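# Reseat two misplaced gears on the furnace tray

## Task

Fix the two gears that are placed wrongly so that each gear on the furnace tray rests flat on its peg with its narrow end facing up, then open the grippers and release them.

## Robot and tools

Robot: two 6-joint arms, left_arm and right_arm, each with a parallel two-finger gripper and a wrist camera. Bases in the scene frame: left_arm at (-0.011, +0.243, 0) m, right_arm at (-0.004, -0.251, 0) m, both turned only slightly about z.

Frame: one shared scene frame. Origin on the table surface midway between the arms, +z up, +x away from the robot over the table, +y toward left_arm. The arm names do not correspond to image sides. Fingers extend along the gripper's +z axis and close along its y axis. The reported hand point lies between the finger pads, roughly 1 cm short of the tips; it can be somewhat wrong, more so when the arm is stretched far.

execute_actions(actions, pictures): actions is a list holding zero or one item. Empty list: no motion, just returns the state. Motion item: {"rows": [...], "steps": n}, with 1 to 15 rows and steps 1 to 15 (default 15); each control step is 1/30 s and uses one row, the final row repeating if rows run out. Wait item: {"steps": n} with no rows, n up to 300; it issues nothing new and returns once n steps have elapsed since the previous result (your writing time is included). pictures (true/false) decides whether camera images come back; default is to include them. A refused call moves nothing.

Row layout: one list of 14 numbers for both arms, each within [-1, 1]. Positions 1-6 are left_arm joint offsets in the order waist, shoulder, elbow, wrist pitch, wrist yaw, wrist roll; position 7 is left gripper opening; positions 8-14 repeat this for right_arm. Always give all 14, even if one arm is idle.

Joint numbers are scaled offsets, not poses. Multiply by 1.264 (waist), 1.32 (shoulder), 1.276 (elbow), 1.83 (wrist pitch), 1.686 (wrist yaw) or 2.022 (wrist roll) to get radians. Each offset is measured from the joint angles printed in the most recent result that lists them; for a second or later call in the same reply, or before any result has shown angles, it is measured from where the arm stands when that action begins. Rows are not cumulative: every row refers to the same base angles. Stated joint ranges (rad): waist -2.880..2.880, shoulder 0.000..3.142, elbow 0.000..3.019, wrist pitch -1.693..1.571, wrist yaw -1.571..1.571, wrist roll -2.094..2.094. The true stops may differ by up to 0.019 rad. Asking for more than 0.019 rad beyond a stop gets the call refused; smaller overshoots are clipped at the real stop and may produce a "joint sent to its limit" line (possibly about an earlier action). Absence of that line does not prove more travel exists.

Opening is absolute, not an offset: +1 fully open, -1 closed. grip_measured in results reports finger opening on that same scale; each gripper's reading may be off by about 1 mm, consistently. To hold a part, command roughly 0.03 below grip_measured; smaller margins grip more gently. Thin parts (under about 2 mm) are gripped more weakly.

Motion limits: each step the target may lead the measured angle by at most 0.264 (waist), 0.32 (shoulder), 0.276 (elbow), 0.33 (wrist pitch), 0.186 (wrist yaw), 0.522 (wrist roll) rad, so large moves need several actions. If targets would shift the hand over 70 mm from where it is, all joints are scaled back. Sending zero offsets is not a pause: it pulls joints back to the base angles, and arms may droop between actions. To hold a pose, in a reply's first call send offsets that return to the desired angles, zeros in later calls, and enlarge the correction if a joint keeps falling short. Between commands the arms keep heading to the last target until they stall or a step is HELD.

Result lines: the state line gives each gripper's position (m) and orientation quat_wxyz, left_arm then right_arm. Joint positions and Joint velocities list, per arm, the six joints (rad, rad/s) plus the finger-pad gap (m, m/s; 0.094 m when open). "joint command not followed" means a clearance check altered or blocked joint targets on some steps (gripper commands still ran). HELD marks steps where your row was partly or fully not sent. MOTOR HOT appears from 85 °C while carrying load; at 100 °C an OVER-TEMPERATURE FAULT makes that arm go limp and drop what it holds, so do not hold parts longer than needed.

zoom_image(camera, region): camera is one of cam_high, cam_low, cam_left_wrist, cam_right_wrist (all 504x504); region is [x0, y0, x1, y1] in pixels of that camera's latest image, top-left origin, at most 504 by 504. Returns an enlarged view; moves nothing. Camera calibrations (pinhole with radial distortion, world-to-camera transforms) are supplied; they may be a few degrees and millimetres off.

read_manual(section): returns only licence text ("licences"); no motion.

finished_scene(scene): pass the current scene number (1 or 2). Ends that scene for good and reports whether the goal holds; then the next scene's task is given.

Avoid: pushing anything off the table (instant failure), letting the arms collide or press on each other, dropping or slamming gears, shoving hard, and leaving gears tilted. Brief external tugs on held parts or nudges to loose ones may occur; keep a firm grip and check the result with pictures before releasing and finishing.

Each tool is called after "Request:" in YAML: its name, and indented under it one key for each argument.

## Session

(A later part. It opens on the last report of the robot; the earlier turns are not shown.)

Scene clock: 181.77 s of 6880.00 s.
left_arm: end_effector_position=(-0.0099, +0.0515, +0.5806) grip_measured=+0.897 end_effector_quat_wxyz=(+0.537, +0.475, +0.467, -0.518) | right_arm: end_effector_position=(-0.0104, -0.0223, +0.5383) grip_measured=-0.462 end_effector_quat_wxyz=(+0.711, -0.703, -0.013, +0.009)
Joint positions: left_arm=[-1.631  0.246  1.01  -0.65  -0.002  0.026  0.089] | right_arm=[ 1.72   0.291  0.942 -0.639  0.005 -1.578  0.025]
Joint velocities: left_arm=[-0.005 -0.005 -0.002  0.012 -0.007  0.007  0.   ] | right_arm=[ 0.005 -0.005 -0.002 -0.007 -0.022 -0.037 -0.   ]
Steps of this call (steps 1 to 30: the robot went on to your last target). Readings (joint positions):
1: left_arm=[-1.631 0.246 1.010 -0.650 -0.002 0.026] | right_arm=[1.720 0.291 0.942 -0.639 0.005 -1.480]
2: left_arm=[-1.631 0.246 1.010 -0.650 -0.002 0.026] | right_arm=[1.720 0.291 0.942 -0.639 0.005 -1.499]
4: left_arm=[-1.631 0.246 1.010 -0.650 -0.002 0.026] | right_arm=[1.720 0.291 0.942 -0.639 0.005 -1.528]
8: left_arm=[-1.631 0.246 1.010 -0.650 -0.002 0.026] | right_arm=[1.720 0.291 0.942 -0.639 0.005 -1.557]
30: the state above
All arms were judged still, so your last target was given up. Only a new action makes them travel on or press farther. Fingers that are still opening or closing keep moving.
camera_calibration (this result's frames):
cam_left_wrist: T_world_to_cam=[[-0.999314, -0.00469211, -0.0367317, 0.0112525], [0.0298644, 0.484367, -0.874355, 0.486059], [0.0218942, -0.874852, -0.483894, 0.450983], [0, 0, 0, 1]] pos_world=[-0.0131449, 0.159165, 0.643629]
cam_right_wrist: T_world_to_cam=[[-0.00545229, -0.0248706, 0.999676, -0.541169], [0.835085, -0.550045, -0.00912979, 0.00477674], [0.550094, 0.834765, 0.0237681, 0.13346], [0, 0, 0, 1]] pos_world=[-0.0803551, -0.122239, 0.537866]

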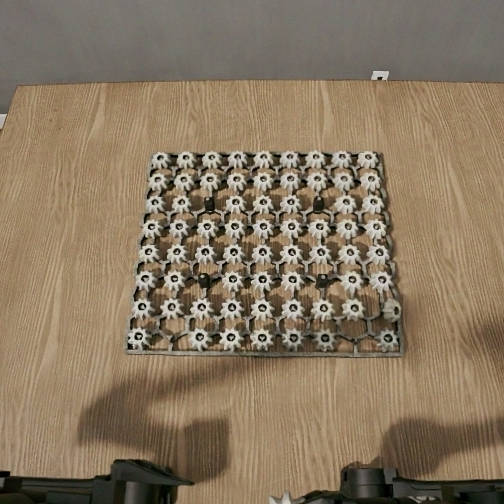

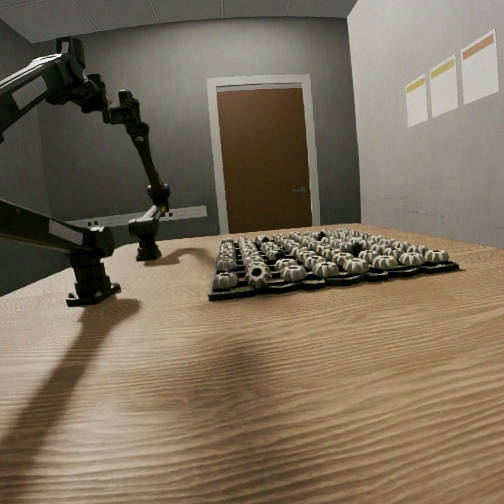

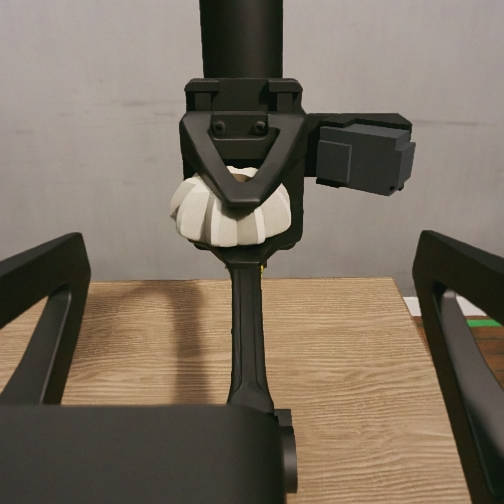

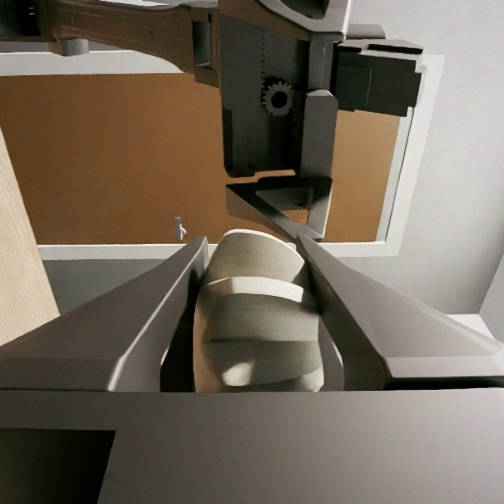

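Request:
execute_actions:
  actions:
    - {"rows":[[0.02,0.04,0.02,0,0,0,1,0,0,0.01,0,0,0,-0.5],[0.03,0.08,0.02,0,0,0,1,0,0,0.01,0,0,0,-0.5],[0.03,0.12,0.02,0,0,0,1,0,0,0.01,0,0,0,-0.5]],"steps":15}

Scene clock: 188.87 s of 6880.00 s.
left_arm: end_effector_position=(-0.0005, -0.0242, +0.5457) grip_measured=+1.000 end_effector_quat_wxyz=(+0.501, +0.511, +0.519, -0.468) | right_arm: end_effector_position=(-0.0104, -0.0223, +0.5383) grip_measured=-0.462 end_effector_quat_wxyz=(+0.711, -0.703, -0.013, +0.009)
Joint positions: left_arm=[-1.598  0.423  1.013 -0.65  -0.002  0.026  0.094] | right_arm=[ 1.72   0.291  0.942 -0.639  0.005 -1.578  0.025]
Joint velocities: left_arm=[-0.005 -0.171 -0.002 -0.007  0.037  0.037  0.   ] | right_arm=[-0.015 -0.005  0.007 -0.017 -0.007 -0.007 -0.   ]
Steps of this call (steps 1 to 90: nothing new was sent; then 3.60 s passed at rest; steps 91 to 105: all 15 steps of this action). Readings (joint positions):
91: left_arm=[-1.630 0.248 1.010 -0.650 -0.002 0.026] | right_arm=[1.720 0.291 0.942 -0.639 0.005 -1.578]
92: left_arm=[-1.625 0.255 1.010 -0.650 -0.002 0.026] | right_arm=[1.720 0.291 0.942 -0.639 0.005 -1.578]
94: left_arm=[-1.608 0.293 1.014 -0.650 -0.002 0.026] | right_arm=[1.720 0.291 0.942 -0.639 0.005 -1.578]
98: left_arm=[-1.598 0.402 1.015 -0.650 -0.002 0.026] | right_arm=[1.720 0.291 0.942 -0.639 0.005 -1.578]
105: the state above
camera_calibration (this result's frames):
cam_left_wrist: T_world_to_cam=[[-0.998857, -0.0315318, -0.0359329, 0.0178528], [0.00812649, 0.628707, -0.7776, 0.442613], [0.0471104, -0.777003, -0.627732, 0.448505], [0, 0, 0, 1]] pos_world=[-0.00689373, 0.0707792, 0.626358]
cam_right_wrist: T_world_to_cam=[[-0.00545229, -0.0248706, 0.999676, -0.541169], [0.835085, -0.550045, -0.00912979, 0.00477674], [0.550094, 0.834765, 0.0237681, 0.13346], [0, 0, 0, 1]] pos_world=[-0.0803551, -0.122239, 0.537866]

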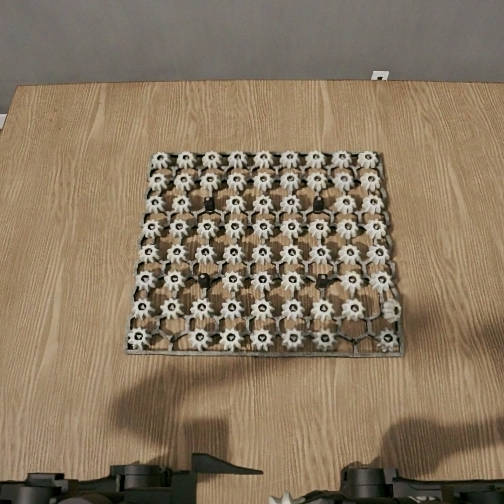

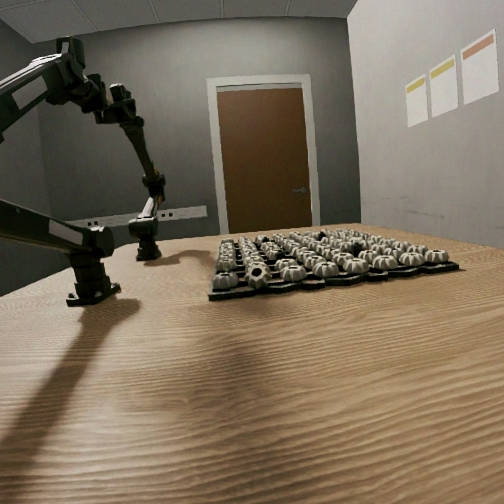

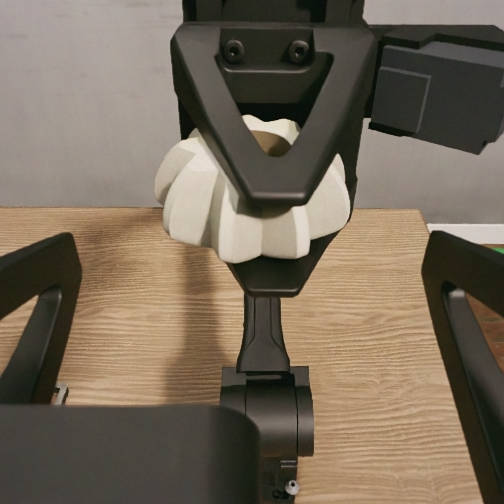

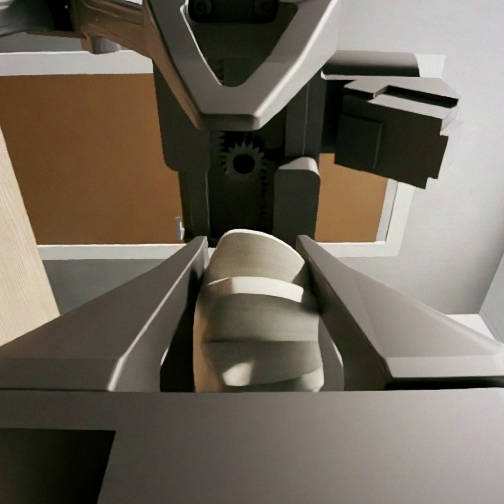

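Request:
execute_actions:
  actions:
    - {"rows":[[0,0.015,0.02,0,0,0,1,0,0,0.01,0,0,0,-0.5],[0,0.03,0.02,0,0,0,1,0,0,0.01,0,0,0,-0.5],[0,0.04,0.02,0,0,0,0.8,0,0,0.01,0,0,0,-0.5]],"steps":15}

Scene clock: 196.10 s of 6880.00 s.
left_arm: end_effector_position=(+0.0004, -0.0484, +0.5304) grip_measured=+0.803 end_effector_quat_wxyz=(+0.485, +0.525, +0.533, -0.453) | right_arm: end_effector_position=(-0.0104, -0.0222, +0.5383) grip_measured=-0.462 end_effector_quat_wxyz=(+0.711, -0.703, -0.013, +0.009)
Joint positions: left_arm=[-1.598  0.482  1.013 -0.65  -0.002  0.026  0.085] | right_arm=[ 1.72   0.291  0.942 -0.639  0.005 -1.578  0.025]
Joint velocities: left_arm=[-0.015 -0.005 -0.007  0.007  0.037 -0.037 -0.001] | right_arm=[-0.005 -0.015 -0.012  0.002  0.037 -0.007  0.001]
Steps of this call (steps 1 to 30: the robot went on to your last target; steps 31 to 90: nothing new was sent; then 3.73 s passed at rest; steps 91 to 105: all 15 steps of this action). Readings (joint positions):
91: left_arm=[-1.598 0.407 1.013 -0.650 -0.002 0.026] | right_arm=[1.720 0.291 0.942 -0.639 0.005 -1.578]
92: left_arm=[-1.598 0.410 1.013 -0.650 -0.002 0.026] | right_arm=[1.720 0.291 0.942 -0.639 0.005 -1.578]
94: left_arm=[-1.598 0.427 1.013 -0.650 -0.002 0.026] | right_arm=[1.720 0.291 0.942 -0.639 0.005 -1.578]
98: left_arm=[-1.598 0.471 1.013 -0.650 -0.002 0.026] | right_arm=[1.720 0.291 0.942 -0.639 0.005 -1.578]
105: the state above
camera_calibration (this result's frames):
cam_left_wrist: T_world_to_cam=[[-0.99894, -0.02941, -0.0354083, 0.0173149], [0.00635246, 0.673808, -0.738879, 0.427577], [0.0455889, -0.738321, -0.672907, 0.445843], [0, 0, 0, 1]] pos_world=[-0.00574517, 0.0415794, 0.616552]
cam_right_wrist: T_world_to_cam=[[-0.00546589, -0.0244895, 0.999685, -0.541084], [0.835085, -0.550049, -0.00890873, 0.00474709], [0.550094, 0.834774, 0.0234573, 0.133503], [0, 0, 0, 1]] pos_world=[-0.0803606, -0.122084, 0.537824]

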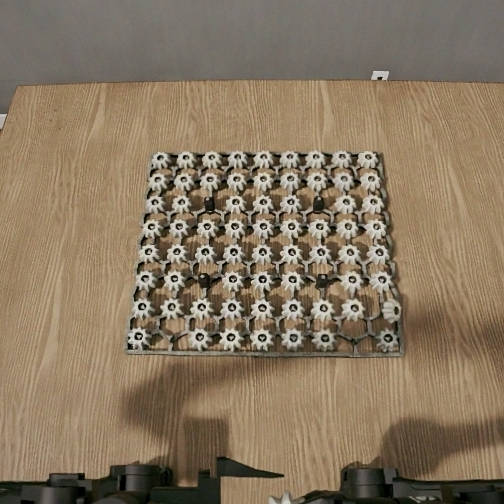

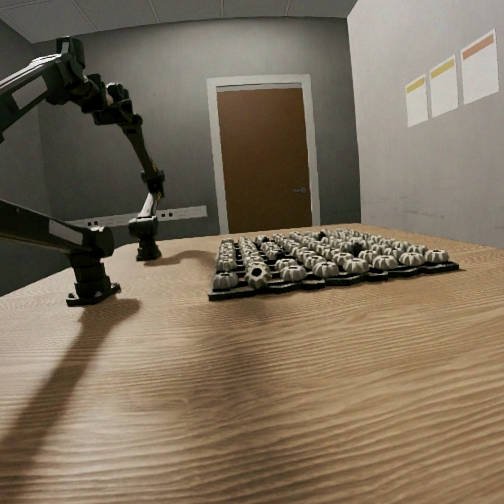

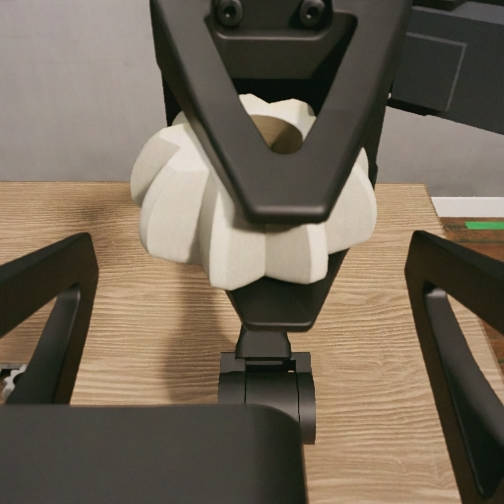

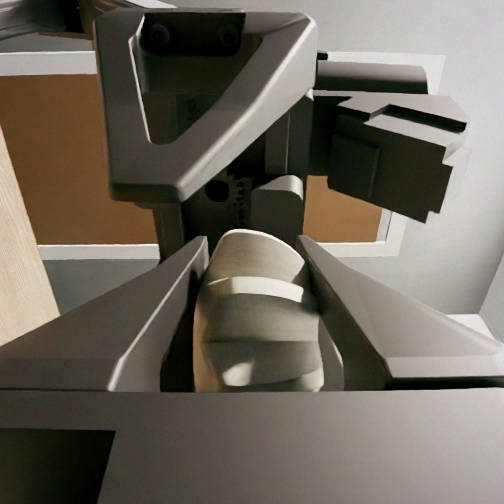

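Request:
execute_actions:
  actions:
    - {"rows":[[0,0,0.02,0.025,0,0,0.8,0,0,0.01,0,0,0,-0.5],[0,0.01,0.02,0.05,0,0,0.8,0,0,0.01,0,0,0,-0.5],[0,0.02,0.02,0.05,0,0,0.8,0,0,0.01,0,0,0,-0.5],[0,0.03,0.02,0.05,0,0,0.8,0,0,0.01,0,0,0,-0.5]],"steps":15}

Scene clock: 201.00 s of 6880.00 s.
left_arm: end_effector_position=(+0.0011, -0.0651, +0.5372) grip_measured=+0.803 end_effector_quat_wxyz=(+0.494, +0.517, +0.525, -0.461) | right_arm: end_effector_position=(-0.0104, -0.0220, +0.5382) grip_measured=-0.462 end_effector_quat_wxyz=(+0.711, -0.703, -0.013, +0.009)
Joint positions: left_arm=[-1.598  0.519  1.013 -0.581 -0.002  0.026  0.085] | right_arm=[ 1.72   0.292  0.942 -0.639  0.005 -1.578  0.025]
Joint velocities: left_arm=[-0.015 -0.015  0.012  0.037 -0.037 -0.066 -0.001] | right_arm=[-0.005 -0.015  0.022  0.007 -0.081 -0.022 -0.   ]
Steps of this call (steps 1 to 15: the robot went on to your last target; steps 16 to 90: nothing new was sent; then 1.40 s passed at rest; steps 91 to 105: all 15 steps of this action). Readings (joint positions):
91: left_arm=[-1.598 0.482 1.013 -0.647 -0.002 0.026] | right_arm=[1.720 0.291 0.942 -0.639 0.005 -1.578]
92: left_arm=[-1.598 0.483 1.013 -0.633 -0.002 0.026] | right_arm=[1.720 0.291 0.942 -0.639 0.005 -1.578]
94: left_arm=[-1.598 0.488 1.013 -0.597 -0.002 0.026] | right_arm=[1.720 0.291 0.942 -0.639 0.005 -1.578]
98: left_arm=[-1.598 0.506 1.013 -0.581 -0.002 0.026] | right_arm=[1.720 0.292 0.942 -0.639 0.005 -1.578]
105: the state above
camera_calibration (this result's frames):
cam_left_wrist: T_world_to_cam=[[-0.998894, -0.0305759, -0.0357132, 0.017808], [0.00731926, 0.649229, -0.760558, 0.453877], [0.0464408, -0.759978, -0.648288, 0.423426], [0, 0, 0, 1]] pos_world=[-0.00519799, 0.0276682, 0.620338]
cam_right_wrist: T_world_to_cam=[[-0.00547949, -0.0241084, 0.999694, -0.540998], [0.835085, -0.550052, -0.00868768, 0.00471747], [0.550093, 0.834782, 0.0231466, 0.133545], [0, 0, 0, 1]] pos_world=[-0.0803662, -0.121929, 0.537782]

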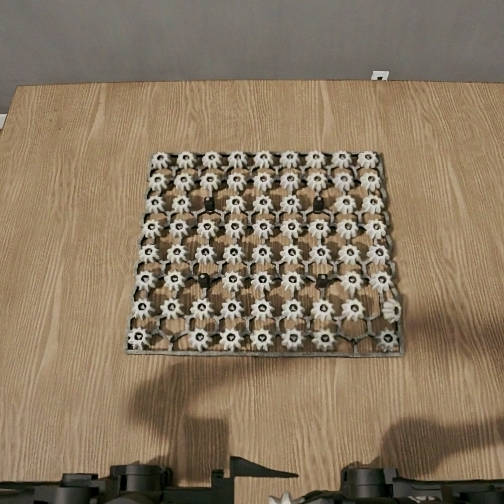

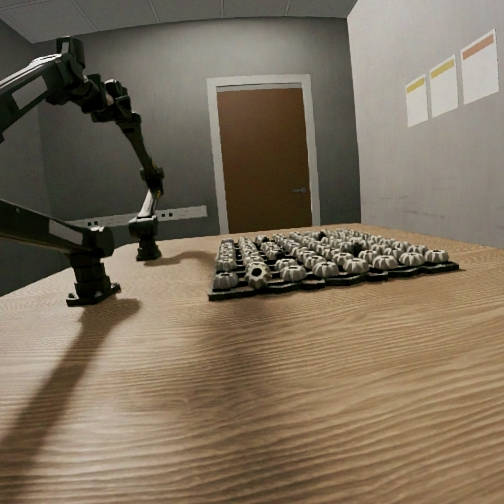

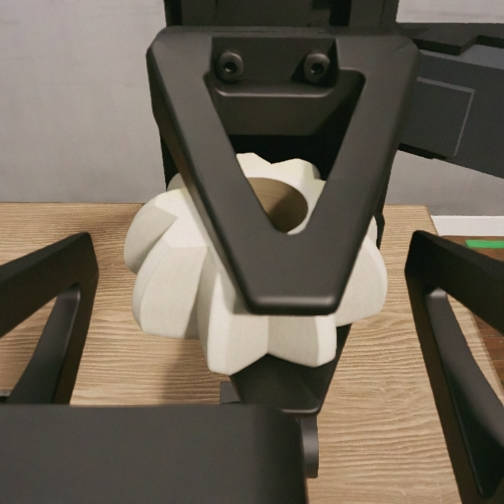

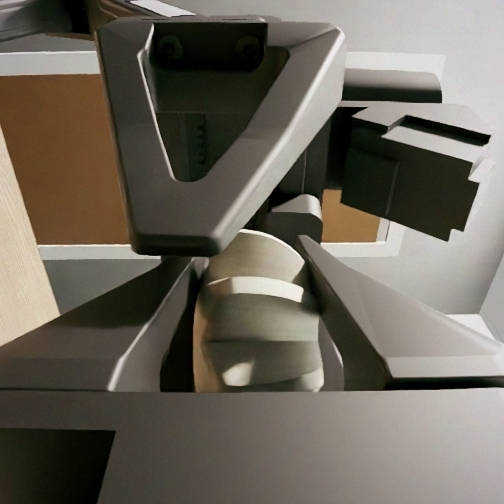

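Request:
execute_actions:
  actions:
    - {"rows":[[0,0,0.02,0,0,0,0.6,0,0,0.01,0,0,0,-0.5],[0,0,0.02,0,0,0,0.6,0,0,0.01,0,0,0,-0.5],[0,0,0.02,0,0,0,0.45,0,0,0.01,0,0,0,-0.5],[0,0,0.02,0,0,0,0.45,0,0,0.01,0,0,0,-0.5],[0,0,0.02,0,0,0,0.33,0,0,0.01,0,0,0,-0.5],[0,0,0.02,0,0,0,0.33,0,0,0.01,0,0,0,-0.5],[0,0,0.02,0,0,0,0.25,0,0,0.01,0,0,0,-0.5],[0,0,0.02,0,0,0,0.25,0,0,0.01,0,0,0,-0.5],[0,0,0.02,0,0,0,0.15,0,0,0.01,0,0,0,-0.5]],"steps":15}

Scene clock: 206.13 s of 6880.00 s.
left_arm: end_effector_position=(-0.0025, -0.0652, +0.5373) grip_measured=+0.201 end_effector_quat_wxyz=(+0.489, +0.521, +0.521, -0.467) | right_arm: end_effector_position=(-0.0114, -0.0211, +0.5376) grip_measured=-0.462 end_effector_quat_wxyz=(+0.710, -0.704, -0.017, +0.008)
Joint positions: left_arm=[-1.601  0.519  1.013 -0.58   0.015  0.025  0.056] | right_arm=[ 1.72   0.294  0.942 -0.64  -0.    -1.583  0.025]
Joint velocities: left_arm=[-0.005 -0.015  0.002  0.007  0.066  0.022 -0.   ] | right_arm=[-0.015 -0.005 -0.012 -0.007 -0.066  0.022 -0.   ]
Steps of this call (steps 1 to 15: the robot went on to your last target; steps 16 to 90: nothing new was sent; then 1.63 s passed at rest; steps 91 to 105: all 15 steps of this action). Readings (joint positions):
91: left_arm=[-1.598 0.519 1.013 -0.580 -0.002 0.026] | right_arm=[1.720 0.292 0.942 -0.639 0.005 -1.578]
92: left_arm=[-1.598 0.519 1.013 -0.580 -0.002 0.026] | right_arm=[1.720 0.292 0.942 -0.639 0.005 -1.578]
94: left_arm=[-1.598 0.519 1.013 -0.580 -0.002 0.026] | right_arm=[1.720 0.292 0.942 -0.639 0.005 -1.578]
98: left_arm=[-1.599 0.519 1.013 -0.580 0.008 0.026] | right_arm=[1.720 0.293 0.942 -0.639 0.006 -1.580]
105: the state above
camera_calibration (this result's frames):
cam_left_wrist: T_world_to_cam=[[-0.999395, -0.0117283, -0.0327543, 0.013862], [0.0173262, 0.648628, -0.760909, 0.45423], [0.0301696, -0.761015, -0.648032, 0.423315], [0, 0, 0, 1]] pos_world=[-0.00678772, 0.027685, 0.620403]
cam_right_wrist: T_world_to_cam=[[-0.011221, -0.021678, 0.999702, -0.540431], [0.838014, -0.545643, -0.00242587, 0.00276265], [0.545533, 0.837737, 0.0242891, 0.132725], [0, 0, 0, 1]] pos_world=[-0.0807851, -0.121397, 0.537053]

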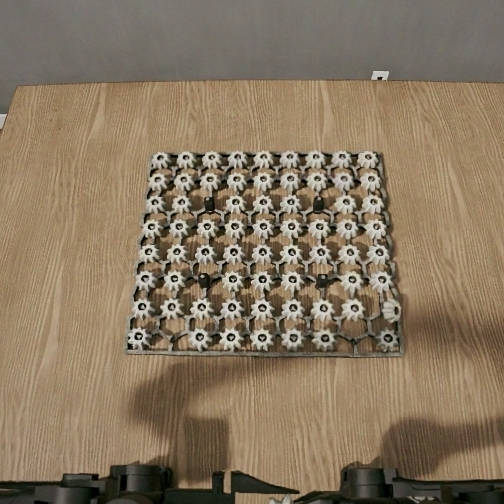

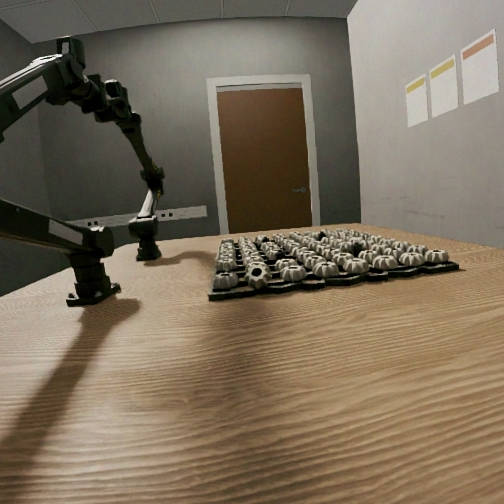

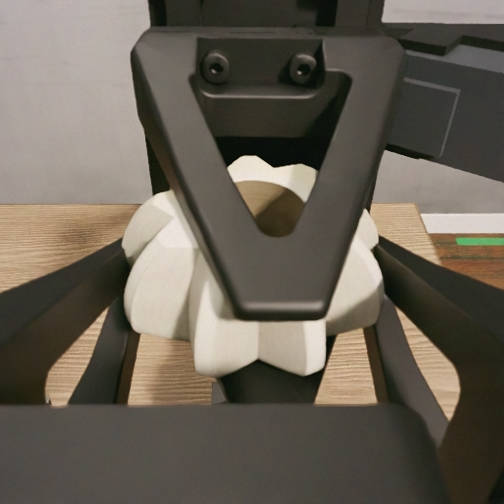

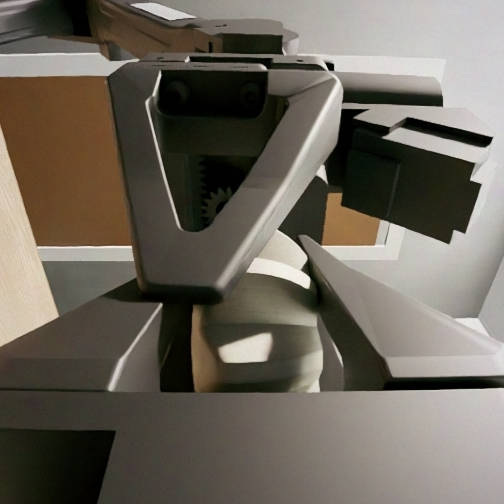

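Request:
execute_actions:
  actions:
    - {"rows":[[0,0,0.02,0,0,0,0.15,0,0,0.01,0,0,0,-0.3],[0,0,0.02,0,0,0,0.15,0,0,0.01,0,0,0,0],[0,0,0.02,0,0,0,0.15,0,0,0.01,0,0,0,0.3],[0,0,0.02,0,0,0,0.15,0,0,0.01,0,0,0,0.3],[0,0,0.02,0,0,0,0.15,0,0,0.01,0,0,0,0.3],[0,0,0.02,0,0,0,0.15,0,0,0.01,0,0,0,0.3],[0,-0.02,0.02,0,0,0,0.15,0,-0.03,0.01,0,0,0,0.3],[0,-0.04,0.02,0,0,0,0.15,0,-0.06,0.01,0,0,0,0.3],[0,-0.06,0.02,0,0,0,0.15,0,-0.09,0.01,0,0,0,0.3],[0,-0.08,0.02,0,0,0,0.15,0,-0.12,0.01,0,0,0,0.3]],"steps":15}

Scene clock: 228.63 s of 6880.00 s.
left_arm: end_effector_position=(-0.0046, -0.0261, +0.5553) grip_measured=+0.201 end_effector_quat_wxyz=(+0.508, +0.504, +0.501, -0.487) | right_arm: end_effector_position=(-0.0085, -0.0928, +0.5669) grip_measured=+0.298 end_effector_quat_wxyz=(+0.767, -0.641, -0.015, +0.008)
Joint positions: left_arm=[-1.601  0.422  1.005 -0.593  0.018  0.025  0.056] | right_arm=[ 1.72   0.124  0.942 -0.64   0.001 -1.583  0.061]
Joint velocities: left_arm=[-0.015 -0.386  0.002 -0.002 -0.037 -0.022  0.   ] | right_arm=[-0.015 -0.513  0.002 -0.002 -0.007  0.037 -0.   ]
Steps of this call (steps 1 to 15: the robot went on to your last target; steps 16 to 90: nothing new was sent; then 19.00 s passed at rest; steps 91 to 105: all 15 steps of this action). Readings (joint positions):
91: left_arm=[-1.601 0.519 1.013 -0.581 0.019 0.025] | right_arm=[1.720 0.294 0.942 -0.640 0.002 -1.583]
92: left_arm=[-1.601 0.519 1.013 -0.583 0.019 0.025] | right_arm=[1.720 0.294 0.942 -0.640 0.001 -1.583]
94: left_arm=[-1.601 0.521 1.013 -0.588 0.018 0.025] | right_arm=[1.720 0.294 0.942 -0.640 0.001 -1.583]
98: left_arm=[-1.601 0.518 1.013 -0.589 0.018 0.025] | right_arm=[1.720 0.287 0.942 -0.640 0.001 -1.583]
105: the state above
camera_calibration (this result's frames):
cam_left_wrist: T_world_to_cam=[[-0.999348, -0.0104715, -0.0345417, 0.0137976], [0.0217501, 0.589016, -0.807829, 0.467167], [0.0288048, -0.808053, -0.588404, 0.430514], [0, 0, 0, 1]] pos_world=[-0.00877323, 0.072854, 0.631184]
cam_right_wrist: T_world_to_cam=[[-0.0052344, -0.190136, 0.981744, -0.576595], [0.836661, -0.538544, -0.0998397, 0.0171597], [0.547695, 0.820865, 0.161898, 0.110952], [0, 0, 0, 1]] pos_world=[-0.0781429, -0.191467, 0.549819]

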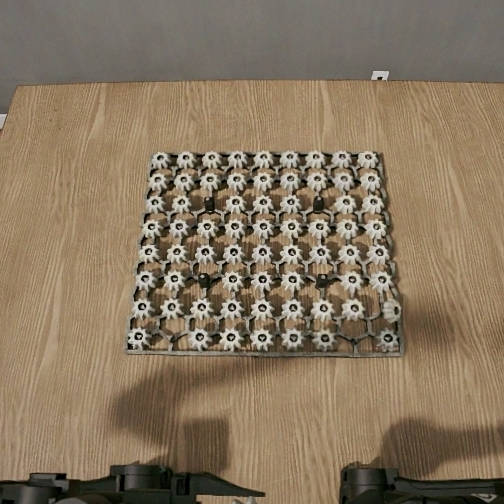

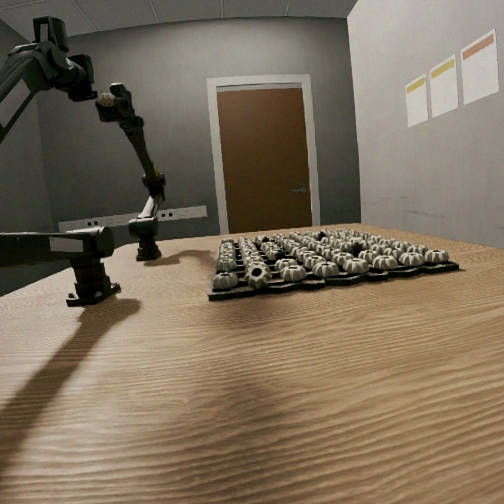

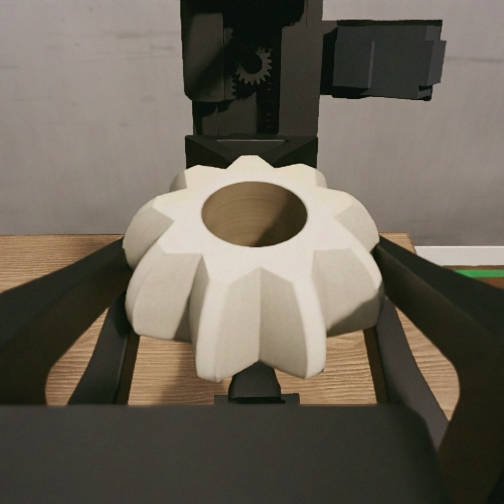

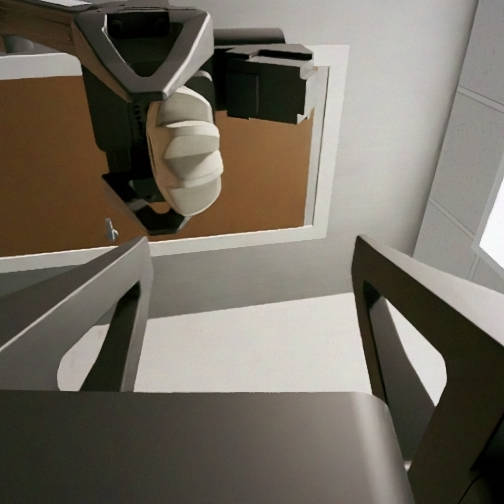

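Request:
execute_actions:
  actions:
    - {"rows":[[0.1,-0.05,0.03,0,0,0,0.15,0,0,0.01,0,0,0,1],[0.3,-0.08,0.03,0,0,0,0.15,0,0,0.01,0,0,0,1],[0.6,-0.08,0.03,0,0,0,0.15,0,0,0.01,0,0,0,1],[1,-0.08,0.03,0,0,0,0.15,0,0,0.01,0,0,0,1]],"steps":15}
  pictures: false

Request:
execute_actions:
  actions:
    - {"steps":40}
  pictures: false

Scene clock: 238.90 s of 6880.00 s.
left_arm: end_effector_position=(+0.2009, +0.1773, +0.5757) grip_measured=+0.201 end_effector_quat_wxyz=(+0.730, +0.110, +0.668, -0.101) | right_arm: end_effector_position=(-0.0087, -0.0870, +0.5650) grip_measured=+1.000 end_effector_quat_wxyz=(+0.763, -0.646, -0.015, +0.008)
Joint positions: left_arm=[-0.356  0.312  1.003 -0.606  0.011  0.025  0.056] | right_arm=[ 1.72   0.137  0.942 -0.64   0.001 -1.583  0.094]
Joint velocities: left_arm=[ 1.509 -0.005 -0.012 -0.012 -0.081 -0.022  0.   ] | right_arm=[ 0.005  0.005 -0.002  0.007  0.007  0.037  0.   ]
Steps of this call (steps 1 to 30: the robot went on to your last target; steps 31 to 90: nothing new was sent; then 6.77 s passed at rest; steps 91 to 105: all 15 steps of this action). Readings (joint positions):
91: left_arm=[-1.591 0.409 1.005 -0.595 0.023 0.025] | right_arm=[1.720 0.139 0.942 -0.640 0.001 -1.583]
92: left_arm=[-1.548 0.402 1.005 -0.598 0.032 0.025] | right_arm=[1.720 0.139 0.942 -0.640 0.001 -1.583]
94: left_arm=[-1.384 0.377 1.003 -0.606 0.027 0.025] | right_arm=[1.720 0.139 0.942 -0.640 0.001 -1.583]
98: left_arm=[-0.996 0.322 1.003 -0.606 0.017 0.025] | right_arm=[1.720 0.138 0.942 -0.640 0.001 -1.583]
105: the state above

Scene clock: 240.23 s of 6880.00 s.
left_arm: end_effector_position=(+0.2022, +0.1818, +0.5757) grip_measured=+0.201 end_effector_quat_wxyz=(+0.730, +0.103, +0.669, -0.093) | right_arm: end_effector_position=(-0.0087, -0.0870, +0.5650) grip_measured=+1.000 end_effector_quat_wxyz=(+0.763, -0.646, -0.015, +0.008)
Joint positions: left_arm=[-0.332  0.312  1.003 -0.606  0.015  0.025  0.056] | right_arm=[ 1.72   0.137  0.942 -0.64   0.001 -1.583  0.094]
Joint velocities: left_arm=[-0.015  0.005  0.012 -0.027 -0.007  0.022  0.   ] | right_arm=[-0.015 -0.005  0.007 -0.007 -0.007 -0.037  0.   ]
Steps of this call (steps 1 to 30: the robot went on to your last target; steps 31 to 40: nothing new was sent). Readings (joint positions):
1: left_arm=[-0.319 0.312 1.003 -0.606 0.010 0.025] | right_arm=[1.720 0.137 0.942 -0.640 0.001 -1.583]
2: left_arm=[-0.307 0.312 1.003 -0.606 0.010 0.025] | right_arm=[1.720 0.137 0.942 -0.640 0.001 -1.583]
4: left_arm=[-0.315 0.312 1.003 -0.606 0.012 0.025] | right_arm=[1.720 0.137 0.942 -0.640 0.001 -1.583]
8: left_arm=[-0.332 0.312 1.003 -0.606 0.015 0.025] | right_arm=[1.720 0.137 0.942 -0.640 0.001 -1.583]
40: the state above
All arms were judged still, so your last target was given up. Only a new action makes them travel on or press farther. Fingers that are still opening or closing keep moving.

Request:
execute_actions:
  actions:
    - {"rows":[[0.2,0,0,0,0,0,0.15,0,0,0.01,0,0,0,1],[0.4,0.05,-0.02,0.04,0,0,0.15,0,0,0.01,0,0,0,1],[0.69,0.1,-0.04,0.08,0,0,0.15,-0.1,0,0.01,0,0,0,1],[0.69,0.2,-0.09,0.15,0,0,0.15,-0.2,0,0.01,0,0,0,1],[0.69,0.3,-0.13,0.23,0,0,0.15,-0.3,0,0.01,0,0,0,1],[0.69,0.4,-0.175,0.3,0,0,0.15,-0.4,0,0.01,0,0,0,1],[0.69,0.5,-0.22,0.38,0,0,0.15,-0.5,0,0.01,0,0,0,1],[0.69,0.6,-0.26,0.46,0,0,0.15,-0.6,0.05,0.01,-0.03,0,0,1],[0.69,0.7,-0.31,0.53,0,0,0.15,-0.7,0.1,0.02,-0.06,0,0,1],[0.69,0.8,-0.35,0.61,0,0,0.15,-0.8,0.2,0.03,-0.1,0,0,1],[0.69,0.9,-0.38,0.686,0,0,0.15,-1,0.3,0.05,-0.15,0,0,1]],"steps":15}
  pictures: false

Request:
execute_actions:
  actions:
    - {"steps":60}

Scene clock: 249.37 s of 6880.00 s.
left_arm: end_effector_position=(+0.3647, +0.3707, +0.3446) grip_measured=+0.202 end_effector_quat_wxyz=(+0.594, -0.119, +0.789, +0.101) | right_arm: end_effector_position=(+0.1883, -0.0847, +0.4884) grip_measured=+1.000 end_effector_quat_wxyz=(-0.560, +0.718, -0.322, +0.259)
Joint positions: left_arm=[ 0.271  0.709  0.665 -0.233  0.019  0.025  0.056] | right_arm=[ 0.826  0.386  0.972 -0.828 -0.003 -1.583  0.094]
Joint velocities: left_arm=[ 0.933  1.392 -0.95   0.906  0.007  0.007 -0.001] | right_arm=[-2.046  1.568  0.007 -0.681 -0.095 -0.051  0.   ]
Steps of this call (steps 1 to 90: nothing new was sent; then 5.63 s passed at rest; steps 91 to 105: all 15 steps of this action). Readings (joint positions):
91: left_arm=[-0.310 0.312 1.002 -0.607 0.025 0.025] | right_arm=[1.720 0.137 0.942 -0.640 0.001 -1.583]
92: left_arm=[-0.246 0.314 0.996 -0.600 0.030 0.025] | right_arm=[1.720 0.137 0.942 -0.640 0.001 -1.583]
94: left_arm=[-0.088 0.335 0.974 -0.544 0.022 0.025] | right_arm=[1.670 0.137 0.942 -0.640 -0.000 -1.583]
98: left_arm=[0.075 0.444 0.898 -0.414 0.018 0.025] | right_arm=[1.320 0.141 0.942 -0.647 0.000 -1.583]
105: the state above

Scene clock: 251.37 s of 6880.00 s.
left_arm: end_effector_position=(+0.3914, +0.5231, +0.0848) grip_measured=+0.202 end_effector_quat_wxyz=(+0.520, -0.240, +0.803, +0.166) | right_arm: end_effector_position=(+0.2755, -0.1543, +0.4348) grip_measured=+1.000 end_effector_quat_wxyz=(-0.427, +0.695, -0.488, +0.309)
Joint positions: left_arm=[0.547 1.518 0.485 0.618 0.013 0.025 0.056] | right_arm=[ 0.449  0.53   0.972 -0.901  0.004 -1.583  0.094]
Joint velocities: left_arm=[-0.005 -0.024 -0.017 -0.002 -0.037  0.037  0.001] | right_arm=[-0.005 -0.005 -0.002 -0.022 -0.066 -0.007  0.   ]
Steps of this call (steps 1 to 45: the robot went on to your last target; steps 46 to 60: nothing new was sent). Readings (joint positions):
1: left_arm=[0.304 0.758 0.633 -0.201 0.019 0.025] | right_arm=[0.749 0.440 0.972 -0.850 -0.005 -1.583]
2: left_arm=[0.340 0.812 0.603 -0.165 0.019 0.025] | right_arm=[0.661 0.491 0.972 -0.869 -0.005 -1.583]
4: left_arm=[0.412 0.937 0.552 -0.074 0.019 0.025] | right_arm=[0.501 0.574 0.972 -0.890 0.002 -1.583]
8: left_arm=[0.521 1.278 0.508 0.205 0.014 0.025] | right_arm=[0.433 0.603 0.972 -0.901 0.006 -1.583]
60: the state above
All arms were judged still, so your last target was given up. Only a new action makes them travel on or press farther. Fingers that are still opening or closing keep moving.
camera_calibration (this result's frames):
cam_left_wrist: T_world_to_cam=[[0.54884, -0.835594, -0.0235933, 0.223784], [-0.725173, -0.461894, -0.510665, 0.571818], [0.415811, 0.297382, -0.859456, -0.120759], [0, 0, 0, 1]] pos_world=[0.342058, 0.487023, 0.193499]
cam_right_wrist: T_world_to_cam=[[0.403618, 0.153786, 0.901911, -0.482056], [-0.219579, -0.94068, 0.258662, -0.19366], [0.888188, -0.302441, -0.345907, -0.0190871], [0, 0, 0, 1]] pos_world=[0.168996, -0.113811, 0.478262]

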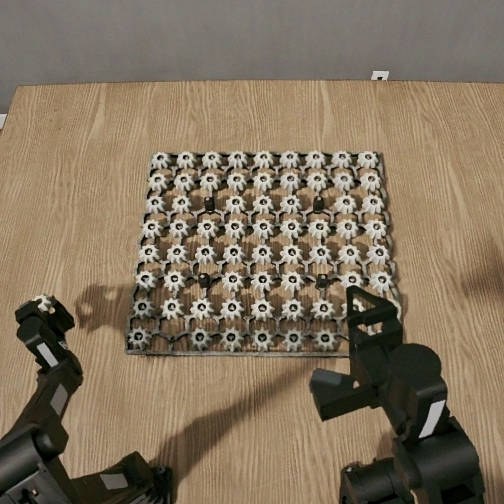

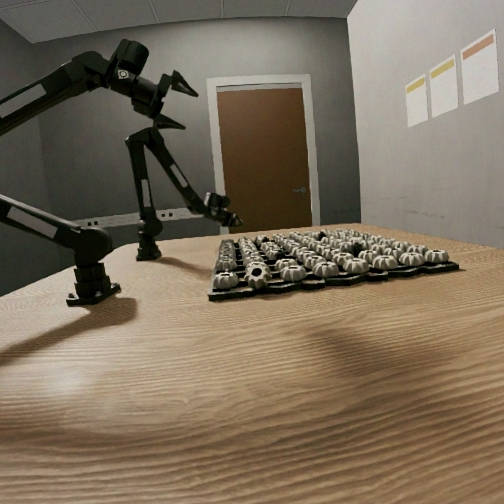

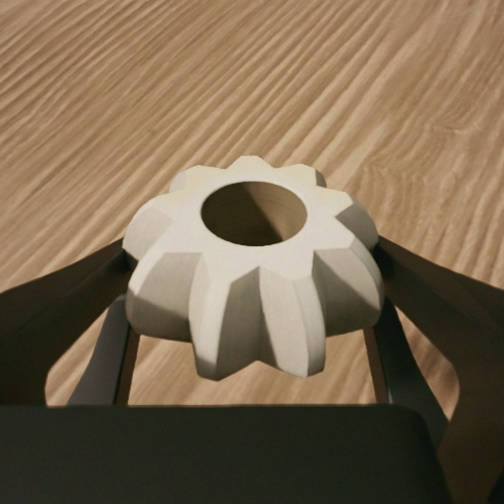

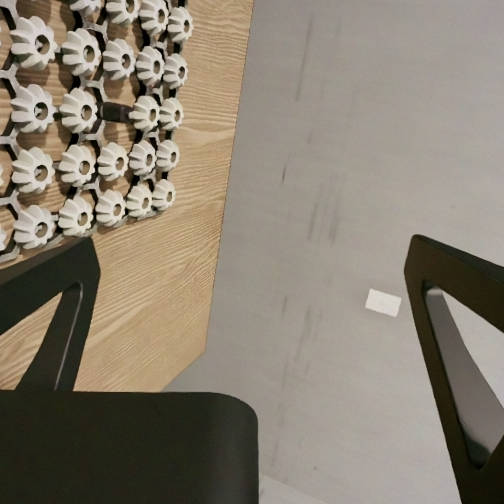

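Request:
execute_actions:
  actions:
    - {"rows":[[0,0.04,0.01,0.04,0,0,0.15,-0.1,0.05,0.01,-0.02,0,0,1],[0,0.08,0.01,0.08,0,0,0.15,-0.2,0.15,0.02,-0.05,0,0,1],[0,0.12,0.01,0.12,0,0,0.15,-0.3,0.3,0.03,-0.08,0,0,1],[0,0.16,0.01,0.155,0,0,0.15,-0.4,0.45,0.05,-0.12,0,0,1],[0,0.197,0.01,0.19,0,0,0.15,-0.46,0.6,0.07,-0.15,0,0,1]],"steps":15}
  pictures: false

Request:
execute_actions:
  actions:
    - {"steps":40}

Scene clock: 259.37 s of 6880.00 s.
left_arm: end_effector_position=(+0.3950, +0.5256, +0.0130) grip_measured=+0.202 end_effector_quat_wxyz=(+0.524, -0.239, +0.800, +0.168) | right_arm: end_effector_position=(+0.3704, -0.3416, +0.1703) grip_measured=+1.000 end_effector_quat_wxyz=(+0.048, -0.622, +0.779, -0.065)
Joint positions: left_arm=[0.547 1.815 0.481 0.929 0.013 0.026 0.056] | right_arm=[-0.123  1.275  1.011 -1.145  0.003 -1.583  0.094]
Joint velocities: left_arm=[-0.005  0.005  0.012 -0.012  0.022  0.007 -0.001] | right_arm=[-0.357  1.851  0.027 -0.12   0.037  0.022  0.   ]
Steps of this call (steps 1 to 90: nothing new was sent; then 4.50 s passed at rest; steps 91 to 105: all 15 steps of this action). Readings (joint positions):
91: left_arm=[0.547 1.523 0.485 0.625 0.013 0.025] | right_arm=[0.440 0.534 0.972 -0.906 -0.000 -1.583]
92: left_arm=[0.547 1.537 0.485 0.652 0.013 0.025] | right_arm=[0.403 0.546 0.974 -0.918 -0.003 -1.583]
94: left_arm=[0.547 1.606 0.485 0.760 0.013 0.025] | right_arm=[0.300 0.601 0.981 -0.958 -0.003 -1.583]
98: left_arm=[0.547 1.786 0.484 0.907 0.013 0.025] | right_arm=[0.093 0.809 0.996 -1.067 -0.002 -1.583]
105: the state above

Scene clock: 260.70 s of 6880.00 s.
left_arm: end_effector_position=(+0.3950, +0.5256, +0.0130) grip_measured=+0.202 end_effector_quat_wxyz=(+0.524, -0.239, +0.800, +0.168) | right_arm: end_effector_position=(+0.3673, -0.3468, +0.1601) grip_measured=+1.000 end_effector_quat_wxyz=(+0.034, -0.617, +0.785, -0.047)
Joint positions: left_arm=[0.547 1.815 0.481 0.929 0.013 0.026 0.056] | right_arm=[-0.137  1.307  1.017 -1.165  0.004 -1.583  0.094]
Joint velocities: left_arm=[ 0.005 -0.005 -0.017 -0.002 -0.022 -0.051  0.001] | right_arm=[-0.005  0.005 -0.007  0.002 -0.007 -0.037  0.   ]
Steps of this call (steps 1 to 30: the robot went on to your last target; steps 31 to 40: nothing new was sent). Readings (joint positions):
1: left_arm=[0.547 1.815 0.481 0.929 0.013 0.026] | right_arm=[-0.132 1.330 1.012 -1.148 0.004 -1.583]
2: left_arm=[0.547 1.815 0.481 0.929 0.013 0.026] | right_arm=[-0.137 1.370 1.012 -1.153 0.004 -1.583]
4: left_arm=[0.547 1.815 0.481 0.929 0.013 0.026] | right_arm=[-0.137 1.405 1.012 -1.159 0.004 -1.583]
8: left_arm=[0.547 1.815 0.481 0.929 0.013 0.026] | right_arm=[-0.137 1.360 1.012 -1.163 0.004 -1.583]
40: the state above
All arms were judged still, so your last target was given up. Only a new action makes them travel on or press farther. Fingers that are still opening or closing keep moving.
camera_calibration (this result's frames):
cam_left_wrist: T_world_to_cam=[[0.548633, -0.835691, -0.0249556, 0.222384], [-0.721676, -0.458289, -0.518802, 0.535764], [0.422121, 0.302642, -0.85453, -0.190046], [0, 0, 0, 1]] pos_world=[0.344863, 0.488895, 0.121105]
cam_right_wrist: T_world_to_cam=[[0.963684, -0.234203, 0.128304, -0.458102], [-0.264683, -0.773919, 0.575319, -0.259826], [-0.0354445, -0.588386, -0.807803, 0.0602311], [0, 0, 0, 1]] pos_world=[0.374829, -0.272934, 0.256914]

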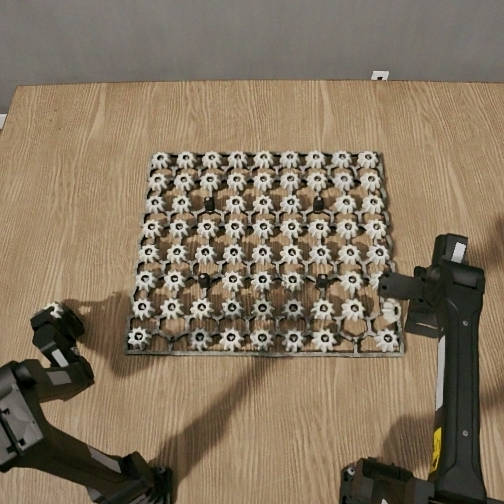

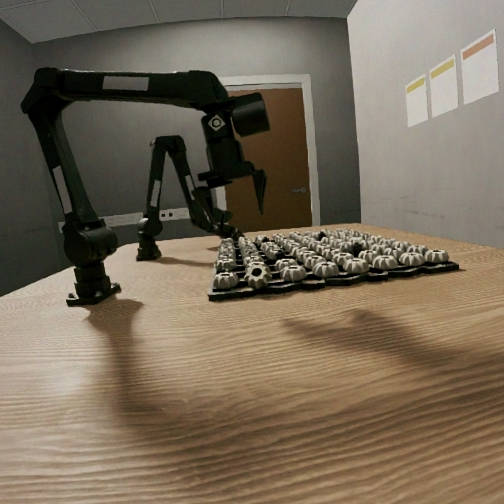

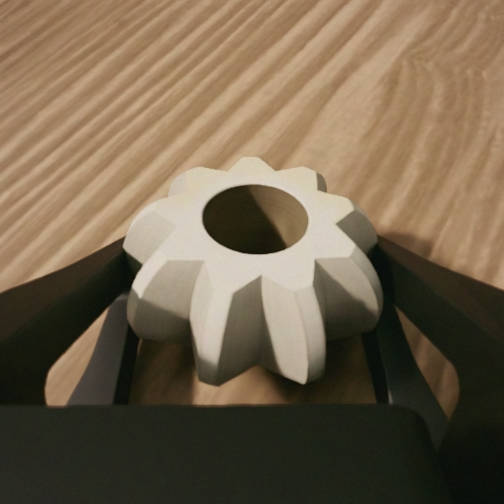

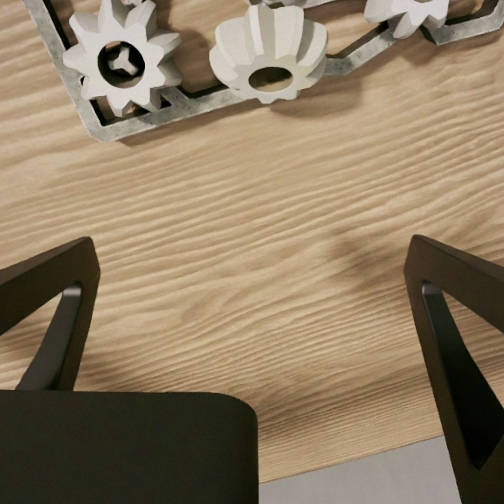

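Request:
execute_actions:
  actions:
    - {"rows":[[0,0,0.01,0,0,0,0.19,0,0,0.01,0,0,0,1],[0,0,0.01,0,0,0,0.22,0,0,0.01,0,0,0,1],[0,0,0.01,0,0,0,0.3,0,0,0.01,0,0,0,1],[0,0,0.01,0,0,0,0.6,0,0,0.01,0,0,0,1],[0,0,0.01,0,0,0,0.9,0,0,0.01,0,0,0,1]],"steps":15}

Scene clock: 264.57 s of 6880.00 s.
left_arm: end_effector_position=(+0.3946, +0.5253, +0.0113) grip_measured=+0.897 end_effector_quat_wxyz=(+0.522, -0.239, +0.802, +0.167) | right_arm: end_effector_position=(+0.3673, -0.3468, +0.1601) grip_measured=+1.000 end_effector_quat_wxyz=(+0.034, -0.617, +0.785, -0.047)
Joint positions: left_arm=[0.547 1.817 0.481 0.924 0.013 0.026 0.089] | right_arm=[-0.137  1.307  1.017 -1.165  0.004 -1.583  0.094]
Joint velocities: left_arm=[ 0.005 -0.024 -0.002  0.007  0.051 -0.007 -0.001] | right_arm=[-0.015  0.005  0.002  0.002  0.066 -0.007  0.   ]
Steps of this call (steps 1 to 90: nothing new was sent; then 0.37 s passed at rest; steps 91 to 105: all 15 steps of this action). Readings (joint positions):
91: left_arm=[0.547 1.815 0.481 0.927 0.013 0.026] | right_arm=[-0.137 1.307 1.017 -1.165 0.004 -1.583]
92: left_arm=[0.547 1.816 0.481 0.926 0.013 0.026] | right_arm=[-0.137 1.307 1.017 -1.165 0.004 -1.583]
94: left_arm=[0.547 1.817 0.481 0.924 0.013 0.026] | right_arm=[-0.137 1.307 1.017 -1.165 0.004 -1.583]
98: left_arm=[0.547 1.817 0.481 0.924 0.013 0.026] | right_arm=[-0.137 1.307 1.017 -1.165 0.004 -1.583]
105: the state above
camera_calibration (this result's frames):
cam_left_wrist: T_world_to_cam=[[0.548517, -0.835773, -0.0247665, 0.22241], [-0.724091, -0.459992, -0.513907, 0.536186], [0.418117, 0.29982, -0.857488, -0.188068], [0, 0, 0, 1]] pos_world=[0.344886, 0.488912, 0.119792]
cam_right_wrist: T_world_to_cam=[[0.963684, -0.234203, 0.128304, -0.458102], [-0.264683, -0.773919, 0.575319, -0.259826], [-0.0354445, -0.588386, -0.807803, 0.0602311], [0, 0, 0, 1]] pos_world=[0.374829, -0.272934, 0.256914]

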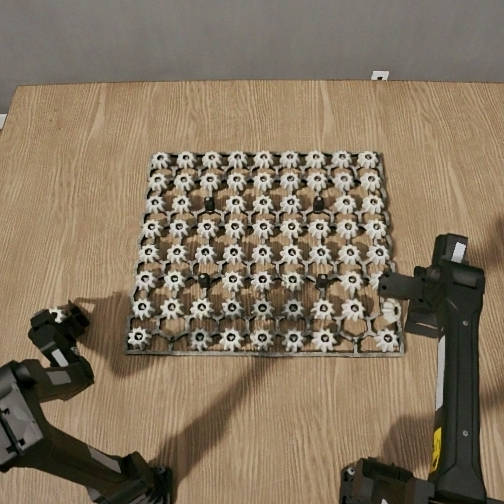

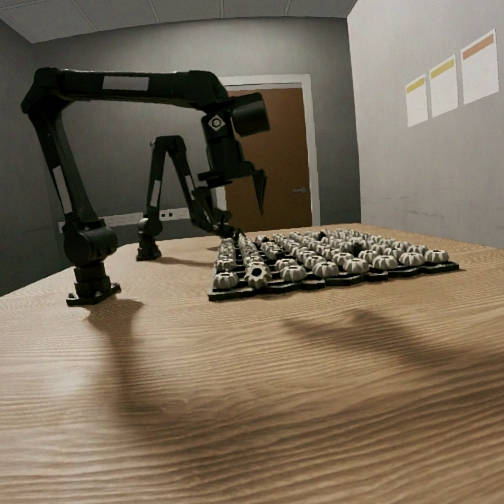

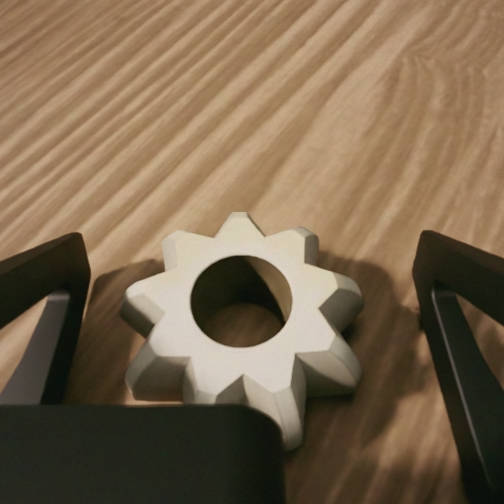

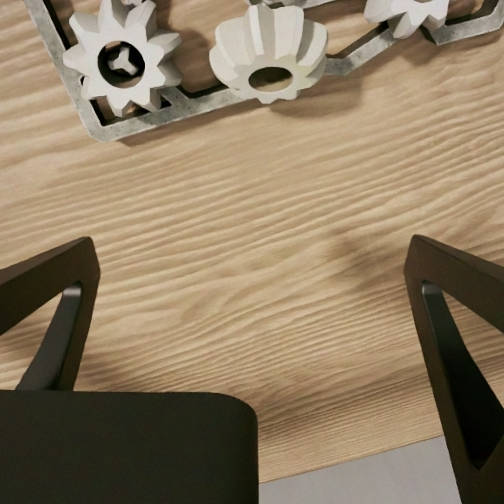

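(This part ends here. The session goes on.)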